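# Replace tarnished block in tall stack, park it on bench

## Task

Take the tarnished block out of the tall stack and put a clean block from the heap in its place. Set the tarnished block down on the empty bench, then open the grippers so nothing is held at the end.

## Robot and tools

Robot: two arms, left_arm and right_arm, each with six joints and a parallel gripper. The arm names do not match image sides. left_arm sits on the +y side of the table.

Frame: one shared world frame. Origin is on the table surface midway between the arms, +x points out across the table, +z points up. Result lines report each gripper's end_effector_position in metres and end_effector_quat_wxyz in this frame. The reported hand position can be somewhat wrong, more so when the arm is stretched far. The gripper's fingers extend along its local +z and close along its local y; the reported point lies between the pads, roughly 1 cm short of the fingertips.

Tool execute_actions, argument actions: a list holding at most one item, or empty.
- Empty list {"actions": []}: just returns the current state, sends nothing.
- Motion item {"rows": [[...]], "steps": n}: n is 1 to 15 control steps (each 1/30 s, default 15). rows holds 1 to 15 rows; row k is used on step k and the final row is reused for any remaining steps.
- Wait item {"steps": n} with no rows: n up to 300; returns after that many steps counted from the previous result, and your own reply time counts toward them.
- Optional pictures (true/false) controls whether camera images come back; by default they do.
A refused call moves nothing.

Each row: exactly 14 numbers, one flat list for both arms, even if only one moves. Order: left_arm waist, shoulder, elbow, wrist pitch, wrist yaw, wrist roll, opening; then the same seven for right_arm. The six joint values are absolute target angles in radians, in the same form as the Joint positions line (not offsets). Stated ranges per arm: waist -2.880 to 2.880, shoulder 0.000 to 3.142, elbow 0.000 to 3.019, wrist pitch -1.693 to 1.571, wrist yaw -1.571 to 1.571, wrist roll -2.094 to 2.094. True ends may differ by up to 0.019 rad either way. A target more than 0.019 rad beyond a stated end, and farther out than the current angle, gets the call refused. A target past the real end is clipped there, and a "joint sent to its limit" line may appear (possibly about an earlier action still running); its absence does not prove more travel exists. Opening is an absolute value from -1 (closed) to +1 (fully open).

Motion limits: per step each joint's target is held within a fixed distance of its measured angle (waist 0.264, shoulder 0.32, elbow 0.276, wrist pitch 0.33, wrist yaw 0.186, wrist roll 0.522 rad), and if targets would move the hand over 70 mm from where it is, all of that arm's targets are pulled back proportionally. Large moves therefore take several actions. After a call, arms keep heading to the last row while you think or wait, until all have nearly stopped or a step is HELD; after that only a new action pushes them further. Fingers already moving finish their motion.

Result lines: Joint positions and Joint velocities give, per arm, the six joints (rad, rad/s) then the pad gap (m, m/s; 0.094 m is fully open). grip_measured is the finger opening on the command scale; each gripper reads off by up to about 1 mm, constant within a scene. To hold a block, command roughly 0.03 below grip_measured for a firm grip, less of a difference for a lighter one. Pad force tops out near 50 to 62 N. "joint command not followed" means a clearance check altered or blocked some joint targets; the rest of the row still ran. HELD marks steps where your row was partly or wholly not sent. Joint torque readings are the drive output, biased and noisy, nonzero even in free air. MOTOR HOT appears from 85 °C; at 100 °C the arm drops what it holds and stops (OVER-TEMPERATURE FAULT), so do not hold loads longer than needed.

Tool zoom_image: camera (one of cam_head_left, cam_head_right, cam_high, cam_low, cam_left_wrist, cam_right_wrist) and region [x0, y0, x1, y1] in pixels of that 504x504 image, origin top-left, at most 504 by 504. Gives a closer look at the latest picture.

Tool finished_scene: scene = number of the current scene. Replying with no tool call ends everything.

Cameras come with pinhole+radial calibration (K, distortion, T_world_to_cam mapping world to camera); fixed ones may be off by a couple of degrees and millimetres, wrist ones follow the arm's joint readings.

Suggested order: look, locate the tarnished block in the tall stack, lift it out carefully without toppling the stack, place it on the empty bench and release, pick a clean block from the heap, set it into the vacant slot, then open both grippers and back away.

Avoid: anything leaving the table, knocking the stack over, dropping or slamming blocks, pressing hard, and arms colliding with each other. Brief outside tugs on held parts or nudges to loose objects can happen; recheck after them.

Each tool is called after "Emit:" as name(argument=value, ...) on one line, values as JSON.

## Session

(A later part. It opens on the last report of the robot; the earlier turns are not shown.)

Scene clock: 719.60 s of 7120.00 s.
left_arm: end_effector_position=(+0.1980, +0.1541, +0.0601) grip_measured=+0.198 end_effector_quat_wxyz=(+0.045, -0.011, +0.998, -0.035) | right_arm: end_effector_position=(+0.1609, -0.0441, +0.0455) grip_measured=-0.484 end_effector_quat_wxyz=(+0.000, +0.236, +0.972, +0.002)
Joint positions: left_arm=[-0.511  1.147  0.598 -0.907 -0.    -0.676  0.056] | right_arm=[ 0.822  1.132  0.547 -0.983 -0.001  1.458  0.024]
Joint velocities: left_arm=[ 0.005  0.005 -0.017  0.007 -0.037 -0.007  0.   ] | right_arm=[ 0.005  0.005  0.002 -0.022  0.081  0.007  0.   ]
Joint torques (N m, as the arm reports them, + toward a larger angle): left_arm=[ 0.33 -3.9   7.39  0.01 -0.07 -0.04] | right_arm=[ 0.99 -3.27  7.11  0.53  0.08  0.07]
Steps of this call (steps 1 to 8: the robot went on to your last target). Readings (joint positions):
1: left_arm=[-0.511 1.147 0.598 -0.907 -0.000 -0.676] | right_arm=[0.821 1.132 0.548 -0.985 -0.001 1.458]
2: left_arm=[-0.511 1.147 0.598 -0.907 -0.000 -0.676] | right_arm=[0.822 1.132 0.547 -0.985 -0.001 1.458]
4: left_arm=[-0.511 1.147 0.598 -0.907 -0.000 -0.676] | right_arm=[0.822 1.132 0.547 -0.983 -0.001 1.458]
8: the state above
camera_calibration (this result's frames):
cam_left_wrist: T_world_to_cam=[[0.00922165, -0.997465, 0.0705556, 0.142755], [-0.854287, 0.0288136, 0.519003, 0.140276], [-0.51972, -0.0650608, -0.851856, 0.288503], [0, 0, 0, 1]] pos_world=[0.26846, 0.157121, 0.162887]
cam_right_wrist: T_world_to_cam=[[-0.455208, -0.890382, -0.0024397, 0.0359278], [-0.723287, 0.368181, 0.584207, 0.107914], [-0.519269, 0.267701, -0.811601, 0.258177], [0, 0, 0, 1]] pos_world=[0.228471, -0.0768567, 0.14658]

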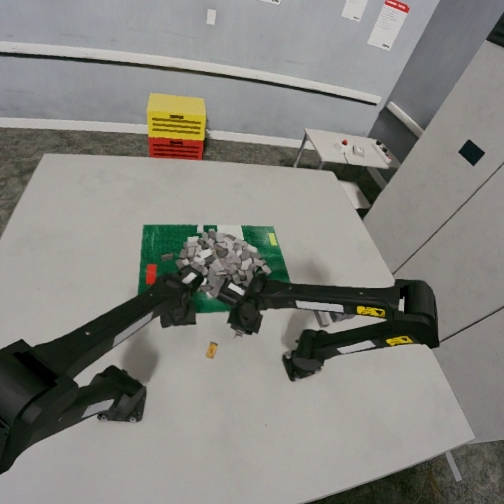

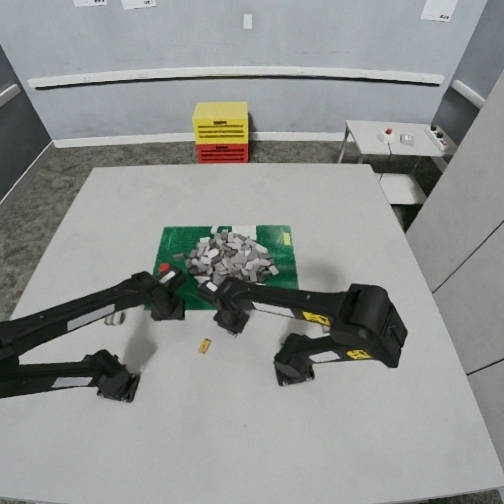

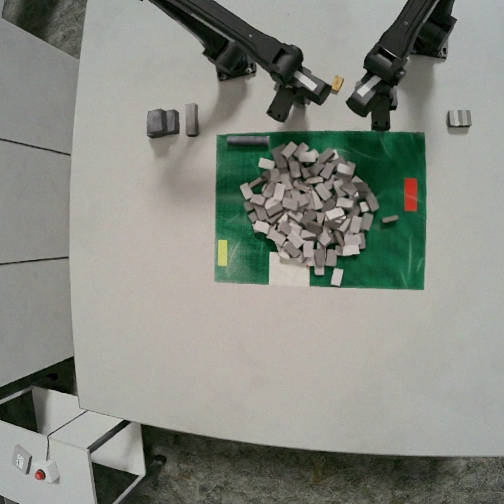

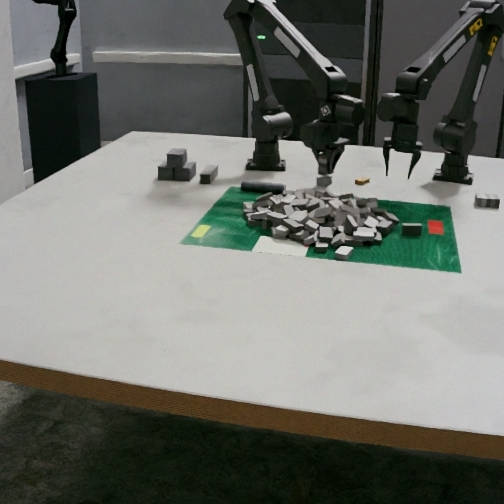

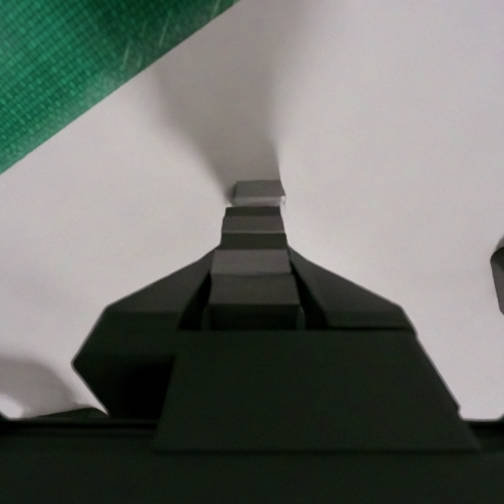

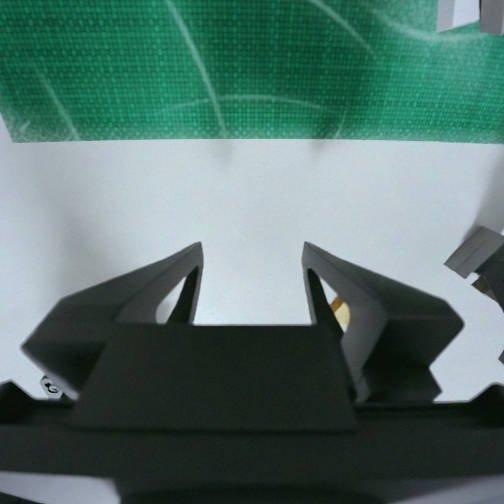

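Emit:
execute_actions(actions=[{"rows":[[-0.508,1.155,0.6,-0.905,0,-0.68,0.2,0.829,1.132,0.5445,-0.9742,0,1.456,-0.525],[-0.508,1.155,0.6,-0.905,0,-0.68,0.2,0.826,1.132,0.542,-0.9737,0,1.453,-0.525],[-0.508,1.155,0.6,-0.905,0,-0.68,0.2,0.823,1.132,0.54,-0.9725,0,1.45,-0.525],[-0.508,1.155,0.6,-0.905,0,-0.68,0.2,0.82,1.132,0.5382,-0.9705,0,1.448,-0.525],[-0.508,1.155,0.6,-0.905,0,-0.68,0.2,0.818,1.132,0.5364,-0.968,0,1.446,-0.525],[-0.508,1.155,0.6,-0.905,0,-0.68,0.2,0.816,1.132,0.5346,-0.965,0,1.444,-0.525],[-0.508,1.155,0.6,-0.905,0,-0.68,0.2,0.815,1.132,0.5328,-0.9618,0,1.442,-0.525],[-0.508,1.155,0.6,-0.905,0,-0.68,0.2,0.814,1.132,0.5312,-0.9586,0,1.44,-0.525],[-0.508,1.155,0.6,-0.905,0,-0.68,0.2,0.813,1.132,0.5298,-0.9555,0,1.439,-0.525],[-0.508,1.155,0.6,-0.905,0,-0.68,0.2,0.812,1.132,0.5286,-0.9526,0,1.438,-0.525],[-0.508,1.155,0.6,-0.905,0,-0.68,0.2,0.812,1.132,0.5275,-0.95,0,1.438,-0.525],[-0.508,1.155,0.6,-0.905,0,-0.68,0.2,0.812,1.132,0.5266,-0.9478,0,1.438,-0.525],[-0.508,1.155,0.6,-0.905,0,-0.68,0.2,0.812,1.132,0.5259,-0.9461,0,1.438,-0.525],[-0.508,1.155,0.6,-0.905,0,-0.68,0.2,0.812,1.133,0.5254,-0.945,0,1.438,-0.525],[-0.508,1.155,0.6,-0.905,0,-0.68,0.2,0.812,1.1345,0.525,-0.9445,0,1.438,-0.525]],"steps":15}], pictures=false)

Emit:
execute_actions(actions=[{"rows":[[-0.508,1.155,0.6,-0.905,0,-0.68,0.2,0.812,1.136,0.525,-0.9445,0,1.438,-0.525],[-0.508,1.155,0.6,-0.905,0,-0.68,0.2,0.812,1.1375,0.525,-0.9445,0,1.438,-0.525],[-0.508,1.155,0.6,-0.905,0,-0.68,0.2,0.812,1.139,0.525,-0.9445,0,1.438,-0.525],[-0.508,1.155,0.6,-0.905,0,-0.68,0.2,0.814,1.1405,0.525,-0.9445,0,1.438,-0.525],[-0.508,1.155,0.6,-0.905,0,-0.68,0.2,0.817,1.142,0.527,-0.947,0,1.441,-0.525],[-0.508,1.155,0.6,-0.905,0,-0.68,0.2,0.82,1.1435,0.529,-0.95,0,1.444,-0.525],[-0.508,1.155,0.6,-0.905,0,-0.68,0.2,0.82,1.145,0.53,-0.952,0,1.446,-0.525],[-0.508,1.155,0.6,-0.905,0,-0.68,0.2,0.82,1.1465,0.53,-0.952,0,1.446,-0.525],[-0.508,1.155,0.6,-0.905,0,-0.68,0.2,0.82,1.148,0.53,-0.952,0,1.446,-0.525],[-0.508,1.155,0.6,-0.905,0,-0.68,0.2,0.82,1.1495,0.53,-0.952,0,1.446,-0.525],[-0.508,1.155,0.6,-0.905,0,-0.68,0.2,0.82,1.151,0.53,-0.952,0,1.446,-0.525],[-0.508,1.155,0.6,-0.905,0,-0.68,0.2,0.82,1.1525,0.53,-0.952,0,1.446,-0.525],[-0.508,1.155,0.6,-0.905,0,-0.68,0.2,0.82,1.154,0.53,-0.952,0,1.446,-0.525],[-0.508,1.155,0.6,-0.905,0,-0.68,0.2,0.82,1.1555,0.53,-0.952,0,1.446,-0.525],[-0.508,1.155,0.6,-0.905,0,-0.68,0.2,0.82,1.157,0.53,-0.952,0,1.446,-0.525]],"steps":15}], pictures=false)

Emit:
execute_actions(actions=[{"rows":[[-0.508,1.155,0.6,-0.905,0,-0.68,0.2,0.82,1.158,0.53,-0.952,0,1.446,-0.525],[-0.508,1.155,0.6,-0.905,0,-0.68,0.2,0.82,1.158,0.53,-0.952,0,1.446,-0.525],[-0.508,1.155,0.6,-0.905,0,-0.68,0.2,0.82,1.158,0.53,-0.952,0,1.446,-0.512],[-0.508,1.155,0.6,-0.905,0,-0.68,0.2,0.82,1.154,0.53,-0.952,0,1.446,-0.5],[-0.508,1.155,0.6,-0.905,0,-0.68,0.2,0.82,1.15,0.53,-0.952,0,1.446,-0.488],[-0.508,1.155,0.6,-0.905,0,-0.68,0.2,0.82,1.148,0.53,-0.952,0,1.446,-0.475],[-0.508,1.155,0.6,-0.905,0,-0.68,0.2,0.82,1.148,0.53,-0.952,0,1.446,-0.455],[-0.508,1.155,0.6,-0.905,0,-0.68,0.2,0.82,1.148,0.535,-0.952,0,1.446,-0.42],[-0.508,1.155,0.6,-0.905,0,-0.68,0.2,0.82,1.148,0.54,-0.952,0,1.446,-0.35],[-0.508,1.155,0.6,-0.905,0,-0.68,0.2,0.82,1.147,0.545,-0.952,0,1.446,-0.25],[-0.508,1.155,0.6,-0.905,0,-0.68,0.2,0.82,1.145,0.551,-0.952,0,1.446,-0.13],[-0.508,1.155,0.6,-0.905,0,-0.68,0.2,0.82,1.143,0.557,-0.954,0,1.446,0.0],[-0.508,1.155,0.6,-0.905,0,-0.68,0.2,0.82,1.141,0.563,-0.956,0,1.446,0.13],[-0.508,1.155,0.6,-0.905,0,-0.68,0.2,0.82,1.139,0.569,-0.958,0,1.446,0.26],[-0.508,1.155,0.6,-0.905,0,-0.68,0.2,0.82,1.136,0.575,-0.96,0,1.446,0.38]],"steps":15}], pictures=false)

Emit:
execute_actions(actions=[{"rows":[[-0.508,1.155,0.6,-0.905,0,-0.68,0.2,0.82,1.1337,0.5785,-0.962,0,1.446,0.47],[-0.508,1.155,0.6,-0.905,0,-0.68,0.2,0.82,1.1314,0.5803,-0.9631,0,1.446,0.5],[-0.508,1.155,0.6,-0.905,0,-0.68,0.2,0.82,1.1283,0.5823,-0.9664,0,1.446,0.5],[-0.508,1.155,0.6,-0.905,0,-0.68,0.2,0.82,1.1242,0.585,-0.9717,0,1.446,0.5],[-0.508,1.155,0.6,-0.905,0,-0.68,0.2,0.82,1.1191,0.5888,-0.9789,0,1.446,0.5],[-0.508,1.155,0.6,-0.905,0,-0.68,0.2,0.82,1.1133,0.5932,-0.9876,0,1.446,0.5],[-0.508,1.155,0.6,-0.905,0,-0.68,0.2,0.82,1.1068,0.5983,-0.9979,0,1.446,0.5],[-0.508,1.155,0.6,-0.905,0,-0.68,0.2,0.818,1.0999,0.604,-1.0094,0,1.446,0.5],[-0.508,1.155,0.6,-0.905,0,-0.68,0.2,0.816,1.0925,0.6102,-1.0221,0,1.446,0.5],[-0.508,1.155,0.6,-0.905,0,-0.68,0.2,0.814,1.0848,0.6169,-1.0357,0,1.446,0.5],[-0.508,1.155,0.6,-0.905,0,-0.68,0.2,0.812,1.077,0.6241,-1.0501,0,1.446,0.5],[-0.508,1.155,0.6,-0.905,0,-0.68,0.2,0.8101,1.0692,0.6316,-1.0651,0,1.446,0.5],[-0.508,1.155,0.6,-0.905,0,-0.68,0.2,0.8062,1.0614,0.6395,-1.0805,0,1.446,0.5],[-0.508,1.155,0.6,-0.905,0,-0.68,0.2,0.7993,1.0537,0.6477,-1.0962,0,1.446,0.5],[-0.508,1.155,0.6,-0.905,0,-0.68,0.2,0.7902,1.0463,0.656,-1.112,0,1.446,0.5]],"steps":15}], pictures=false)

Emit:
execute_actions(actions=[{"rows":[[-0.508,1.155,0.6,-0.905,0,-0.68,0.2,0.7791,1.0391,0.6645,-1.1278,0,1.446,0.5],[-0.508,1.155,0.6,-0.905,0,-0.68,0.2,0.7664,1.0323,0.673,-1.1434,0,1.446,0.5],[-0.508,1.155,0.6,-0.905,0,-0.68,0.2,0.7522,1.0259,0.6815,-1.1587,0,1.446,0.5],[-0.508,1.155,0.6,-0.905,0,-0.68,0.2,0.7369,1.02,0.6899,-1.1736,0,1.446,0.5],[-0.508,1.155,0.6,-0.905,0,-0.68,0.2,0.7207,1.0145,0.698,-1.1879,0,1.446,0.5],[-0.508,1.155,0.6,-0.905,0,-0.68,0.2,0.704,1.0095,0.7059,-1.2015,0,1.446,0.5],[-0.508,1.155,0.6,-0.905,0,-0.68,0.2,0.687,1.0051,0.7133,-1.2143,0,1.446,0.5],[-0.508,1.155,0.6,-0.905,0,-0.68,0.2,0.67,1.0011,0.7203,-1.2263,0,1.446,0.5],[-0.508,1.155,0.6,-0.905,0,-0.68,0.2,0.6533,0.9977,0.7267,-1.2372,0,1.446,0.5],[-0.508,1.155,0.6,-0.905,0,-0.68,0.2,0.6371,0.9948,0.7323,-1.247,0,1.446,0.5],[-0.508,1.155,0.6,-0.905,0,-0.68,0.2,0.6218,0.9924,0.7372,-1.2555,0,1.446,0.5],[-0.508,1.155,0.6,-0.905,0,-0.68,0.2,0.6077,0.9905,0.7411,-1.2628,0,1.446,0.5],[-0.508,1.155,0.6,-0.905,0,-0.68,0.2,0.5949,0.9891,0.744,-1.2686,0,1.446,0.5],[-0.508,1.155,0.6,-0.905,0,-0.68,0.2,0.5838,0.9883,0.7459,-1.2729,0,1.446,0.5],[-0.508,1.155,0.6,-0.905,0,-0.68,0.2,0.5747,0.988,0.7465,-1.2756,0,1.446,0.5]],"steps":15}], pictures=false)

Emit:
execute_actions(actions=[{"rows":[[-0.508,1.155,0.6,-0.905,0,-0.68,0.2,0.5678,0.988,0.7465,-1.2765,0,1.446,0.5],[-0.508,1.155,0.6,-0.905,0,-0.68,0.2,0.5635,0.988,0.7465,-1.2765,0,1.446,0.5],[-0.508,1.155,0.6,-0.905,0,-0.68,0.2,0.562,0.988,0.74,-1.2765,0,1.446,0.5],[-0.508,1.155,0.6,-0.905,0,-0.68,0.2,0.562,0.988,0.73,-1.2765,0,1.446,0.5],[-0.508,1.155,0.6,-0.905,0,-0.68,0.2,0.562,0.988,0.72,-1.2765,0,1.446,0.5],[-0.508,1.155,0.6,-0.905,0,-0.68,0.2,0.562,0.988,0.71,-1.2765,0,1.446,0.5]],"steps":6}], pictures=true)

Emit:
zoom_image(camera="cam_low", region=[280, 110, 380, 210])

Scene clock: 768.50 s of 7120.00 s.
left_arm: end_effector_position=(+0.1980, +0.1541, +0.0601) grip_measured=+0.198 end_effector_quat_wxyz=(+0.045, -0.011, +0.998, -0.035) | right_arm: end_effector_position=(+0.1592, -0.0466, +0.0389) grip_measured=-0.484 end_effector_quat_wxyz=(+0.001, +0.231, +0.973, +0.004)
Joint positions: left_arm=[-0.511  1.147  0.598 -0.907 -0.    -0.676  0.056] | right_arm=[ 0.822  1.132  0.527 -0.957 -0.001  1.448  0.024]
Joint velocities: left_arm=[ 0.005 -0.015  0.007 -0.002 -0.051  0.007  0.   ] | right_arm=[ 0.005  0.015 -0.007  0.037  0.022  0.022 -0.001]
Joint torques (N m, as the arm reports them, + toward a larger angle): left_arm=[ 0.37 -3.87  7.33 -0.06 -0.07 -0.04] | right_arm=[-0.8  -2.53  7.05  0.67  0.08 -0.02]
Steps of this call (steps 1 to 15: the robot went on to your last target; steps 16 to 90: nothing new was sent; then 45.40 s passed at rest; steps 91 to 105: all 15 steps of this action). Readings (joint positions):
91: left_arm=[-0.511 1.147 0.598 -0.907 -0.000 -0.676] | right_arm=[0.822 1.132 0.547 -0.983 -0.001 1.458]
92: left_arm=[-0.511 1.147 0.598 -0.907 -0.000 -0.676] | right_arm=[0.822 1.132 0.547 -0.983 -0.001 1.458]
94: left_arm=[-0.511 1.147 0.598 -0.907 -0.000 -0.676] | right_arm=[0.822 1.132 0.546 -0.981 -0.001 1.458]
98: left_arm=[-0.511 1.147 0.598 -0.907 -0.000 -0.676] | right_arm=[0.822 1.132 0.536 -0.973 -0.001 1.454]
105: the state above

Scene clock: 769.00 s of 7120.00 s.
left_arm: end_effector_position=(+0.1980, +0.1541, +0.0601) grip_measured=+0.198 end_effector_quat_wxyz=(+0.045, -0.011, +0.998, -0.035) | right_arm: end_effector_position=(+0.1589, -0.0471, +0.0360) grip_measured=-0.484 end_effector_quat_wxyz=(-0.001, +0.230, +0.973, -0.001)
Joint positions: left_arm=[-0.511  1.147  0.598 -0.907 -0.    -0.676  0.056] | right_arm=[ 0.822  1.145  0.526 -0.954 -0.001  1.447  0.024]
Joint velocities: left_arm=[ 0.005  0.015 -0.002  0.002  0.007  0.066 -0.001] | right_arm=[-0.005 -0.005 -0.007 -0.027 -0.007 -0.022  0.   ]
Joint torques (N m, as the arm reports them, + toward a larger angle): left_arm=[ 0.34 -4.11  7.34 -0.01 -0.06 -0.06] | right_arm=[-0.12 -2.43  7.17  0.28  0.08  0.05]
Steps of this call (steps 1 to 15: all 15 steps of this action). Readings (joint positions):
1: left_arm=[-0.511 1.147 0.598 -0.907 -0.000 -0.676] | right_arm=[0.822 1.132 0.526 -0.956 -0.001 1.448]
2: left_arm=[-0.511 1.147 0.598 -0.907 -0.000 -0.676] | right_arm=[0.822 1.133 0.526 -0.955 -0.001 1.447]
4: left_arm=[-0.511 1.147 0.598 -0.907 -0.000 -0.676] | right_arm=[0.822 1.135 0.526 -0.954 -0.001 1.447]
8: left_arm=[-0.511 1.147 0.598 -0.907 -0.000 -0.676] | right_arm=[0.822 1.141 0.526 -0.954 -0.001 1.447]
15: the state above

Scene clock: 769.50 s of 7120.00 s.
left_arm: end_effector_position=(+0.1980, +0.1541, +0.0601) grip_measured=+0.198 end_effector_quat_wxyz=(+0.045, -0.011, +0.998, -0.035) | right_arm: end_effector_position=(+0.1589, -0.0472, +0.0359) grip_measured=+0.320 end_effector_quat_wxyz=(-0.001, +0.230, +0.973, -0.001)
Joint positions: left_arm=[-0.511  1.147  0.598 -0.907 -0.    -0.676  0.056] | right_arm=[ 0.822  1.146  0.526 -0.954 -0.001  1.447  0.062]
Joint velocities: left_arm=[ 0.015 -0.005 -0.007  0.002 -0.066  0.007 -0.001] | right_arm=[-0.015 -0.015  0.002 -0.022 -0.037  0.051  0.118]
Joint torques (N m, as the arm reports them, + toward a larger angle): left_arm=[ 0.37 -3.86  7.38  0.03 -0.05 -0.04] | right_arm=[-0.01 -4.93 10.28  0.09  0.08  0.03]
Steps of this call (steps 1 to 15: all 15 steps of this action). Readings (joint positions):
1: left_arm=[-0.511 1.147 0.598 -0.907 -0.000 -0.676] | right_arm=[0.822 1.145 0.526 -0.954 -0.001 1.447]
2: left_arm=[-0.511 1.147 0.598 -0.907 -0.000 -0.676] | right_arm=[0.822 1.146 0.526 -0.954 -0.001 1.447]
4: left_arm=[-0.511 1.147 0.598 -0.907 -0.000 -0.676] | right_arm=[0.822 1.146 0.526 -0.954 -0.001 1.447]
8: left_arm=[-0.511 1.147 0.598 -0.907 -0.000 -0.676] | right_arm=[0.822 1.146 0.526 -0.954 -0.001 1.447]
15: the state above

Scene clock: 770.00 s of 7120.00 s.
left_arm: end_effector_position=(+0.1980, +0.1541, +0.0601) grip_measured=+0.198 end_effector_quat_wxyz=(+0.045, -0.011, +0.998, -0.035) | right_arm: end_effector_position=(+0.1614, -0.0460, +0.0713) grip_measured=+0.498 end_effector_quat_wxyz=(+0.002, +0.233, +0.972, +0.006)
Joint positions: left_arm=[-0.511  1.147  0.598 -0.907 -0.    -0.676  0.056] | right_arm=[ 0.816  1.07   0.585 -1.074 -0.001  1.447  0.07 ]
Joint velocities: left_arm=[-0.005 -0.015 -0.007 -0.002 -0.037 -0.022 -0.001] | right_arm=[-0.142 -0.239  0.232 -0.462  0.081 -0.022  0.001]
Joint torques (N m, as the arm reports them, + toward a larger angle): left_arm=[ 0.44 -3.94  7.4   0.05 -0.05 -0.03] | right_arm=[-1.54 -3.08 11.28 -0.04  0.12  0.05]
Steps of this call (steps 1 to 15: all 15 steps of this action). Readings (joint positions):
1: left_arm=[-0.511 1.147 0.598 -0.907 -0.000 -0.676] | right_arm=[0.822 1.145 0.526 -0.954 -0.001 1.447]
2: left_arm=[-0.511 1.147 0.598 -0.907 -0.000 -0.676] | right_arm=[0.822 1.145 0.526 -0.954 -0.001 1.447]
4: left_arm=[-0.511 1.147 0.598 -0.907 -0.000 -0.676] | right_arm=[0.822 1.142 0.527 -0.957 -0.001 1.447]
8: left_arm=[-0.511 1.147 0.598 -0.907 -0.000 -0.676] | right_arm=[0.822 1.126 0.536 -0.983 -0.001 1.447]
15: the state above

Scene clock: 770.50 s of 7120.00 s.
left_arm: end_effector_position=(+0.1980, +0.1541, +0.0601) grip_measured=+0.198 end_effector_quat_wxyz=(+0.045, -0.011, +0.998, -0.035) | right_arm: end_effector_position=(+0.1995, -0.0813, +0.1235) grip_measured=+0.499 end_effector_quat_wxyz=(+0.001, +0.337, +0.941, +0.003)
Joint positions: left_arm=[-0.511  1.147  0.598 -0.907 -0.    -0.676  0.056] | right_arm=[ 0.598  0.995  0.687 -1.257 -0.001  1.447  0.07 ]
Joint velocities: left_arm=[-0.005 -0.015  0.002  0.007  0.022 -0.051  0.001] | right_arm=[-0.327 -0.054  0.056 -0.134  0.037  0.007 -0.001]
Joint torques (N m, as the arm reports them, + toward a larger angle): left_arm=[ 0.49 -3.77  7.37  0.01 -0.05 -0.04] | right_arm=[-0.32 -2.36 11.54  0.01  0.07  0.05]
Steps of this call (steps 1 to 15: all 15 steps of this action). Readings (joint positions):
1: left_arm=[-0.511 1.147 0.598 -0.907 -0.000 -0.676] | right_arm=[0.810 1.061 0.593 -1.089 -0.001 1.447]
2: left_arm=[-0.511 1.147 0.598 -0.907 -0.000 -0.676] | right_arm=[0.801 1.053 0.602 -1.104 -0.001 1.447]
4: left_arm=[-0.511 1.147 0.598 -0.907 -0.000 -0.676] | right_arm=[0.777 1.038 0.619 -1.135 -0.001 1.447]
8: left_arm=[-0.511 1.147 0.598 -0.907 -0.000 -0.676] | right_arm=[0.710 1.016 0.651 -1.192 -0.001 1.447]
15: the state above

Scene clock: 770.70 s of 7120.00 s.
left_arm: end_effector_position=(+0.1980, +0.1541, +0.0601) grip_measured=+0.198 end_effector_quat_wxyz=(+0.045, -0.011, +0.998, -0.035) | right_arm: end_effector_position=(+0.2030, -0.0879, +0.1246) grip_measured=+0.499 end_effector_quat_wxyz=(-0.001, +0.351, +0.936, -0.001)
Joint positions: left_arm=[-0.511  1.147  0.598 -0.907 -0.    -0.676  0.056] | right_arm=[ 0.568  0.994  0.689 -1.268 -0.001  1.447  0.07 ]
Joint velocities: left_arm=[-0.005 -0.015 -0.012 -0.007  0.022 -0.022  0.   ] | right_arm=[-0.015 -0.005 -0.002 -0.007  0.051  0.081 -0.   ]
Joint torques (N m, as the arm reports them, + toward a larger angle): left_arm=[ 0.34 -4.23  7.42  0.   -0.07 -0.04] | right_arm=[-0.82 -3.41  9.55 -0.08  0.09  0.05]
Steps of this call (steps 1 to 6: all 6 steps of this action). Readings (joint positions):
1: left_arm=[-0.511 1.147 0.598 -0.907 -0.000 -0.676] | right_arm=[0.588 0.995 0.689 -1.262 -0.001 1.447]
2: left_arm=[-0.511 1.147 0.598 -0.907 -0.000 -0.676] | right_arm=[0.579 0.994 0.689 -1.264 -0.001 1.447]
4: left_arm=[-0.511 1.147 0.598 -0.907 -0.000 -0.676] | right_arm=[0.569 0.994 0.689 -1.267 -0.001 1.447]
6: the state above
camera_calibration (this result's frames):
cam_left_wrist: T_world_to_cam=[[0.00922165, -0.997465, 0.0705556, 0.142755], [-0.854287, 0.0288136, 0.519003, 0.140276], [-0.51972, -0.0650608, -0.851856, 0.288503], [0, 0, 0, 1]] pos_world=[0.26846, 0.157121, 0.162887]
cam_right_wrist: T_world_to_cam=[[-0.655786, -0.754943, 0.00247378, 0.0683051], [-0.611506, 0.533105, 0.584688, 0.100046], [-0.442724, 0.381917, -0.811255, 0.350404], [0, 0, 0, 1]] pos_world=[0.261104, -0.135594, 0.225602]

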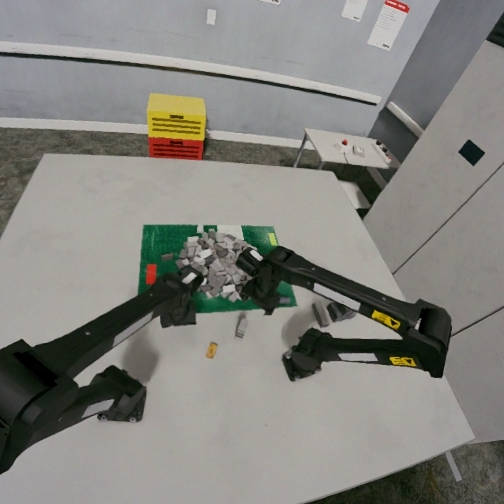

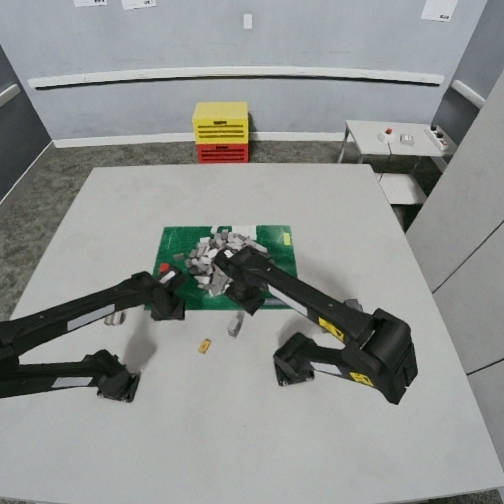

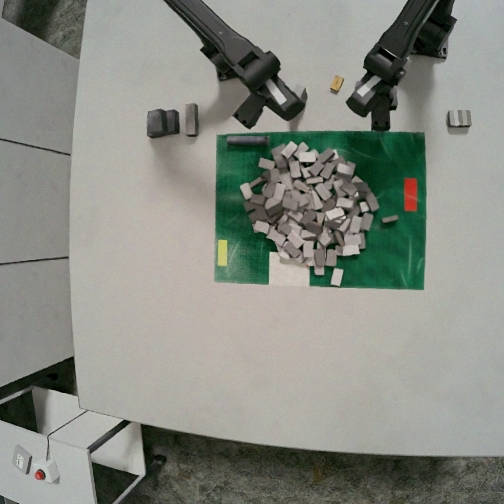

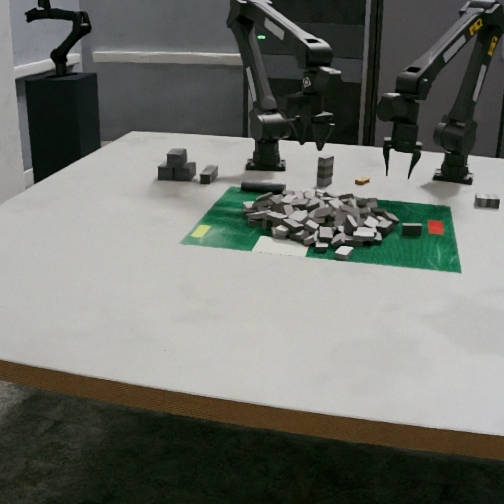

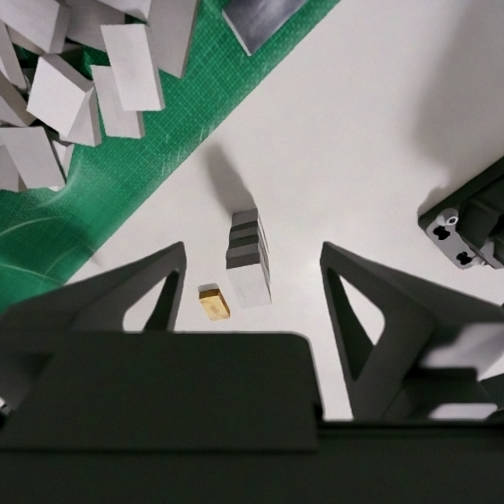

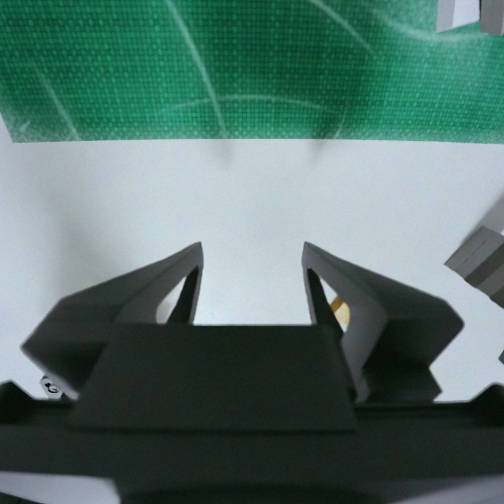

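Region (280, 110, 380, 210) of cam_low's 504x504 image, scaled by 5.040, with more detail than that image has.

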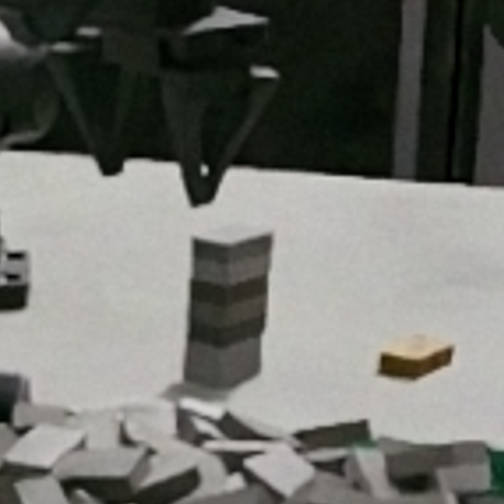

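The 7-block stack is upright with the clean block swapped in, and the tarnished block is on the bare bench.

Emit:
finished_scene(scene=1)

The scene is finished: the task was done.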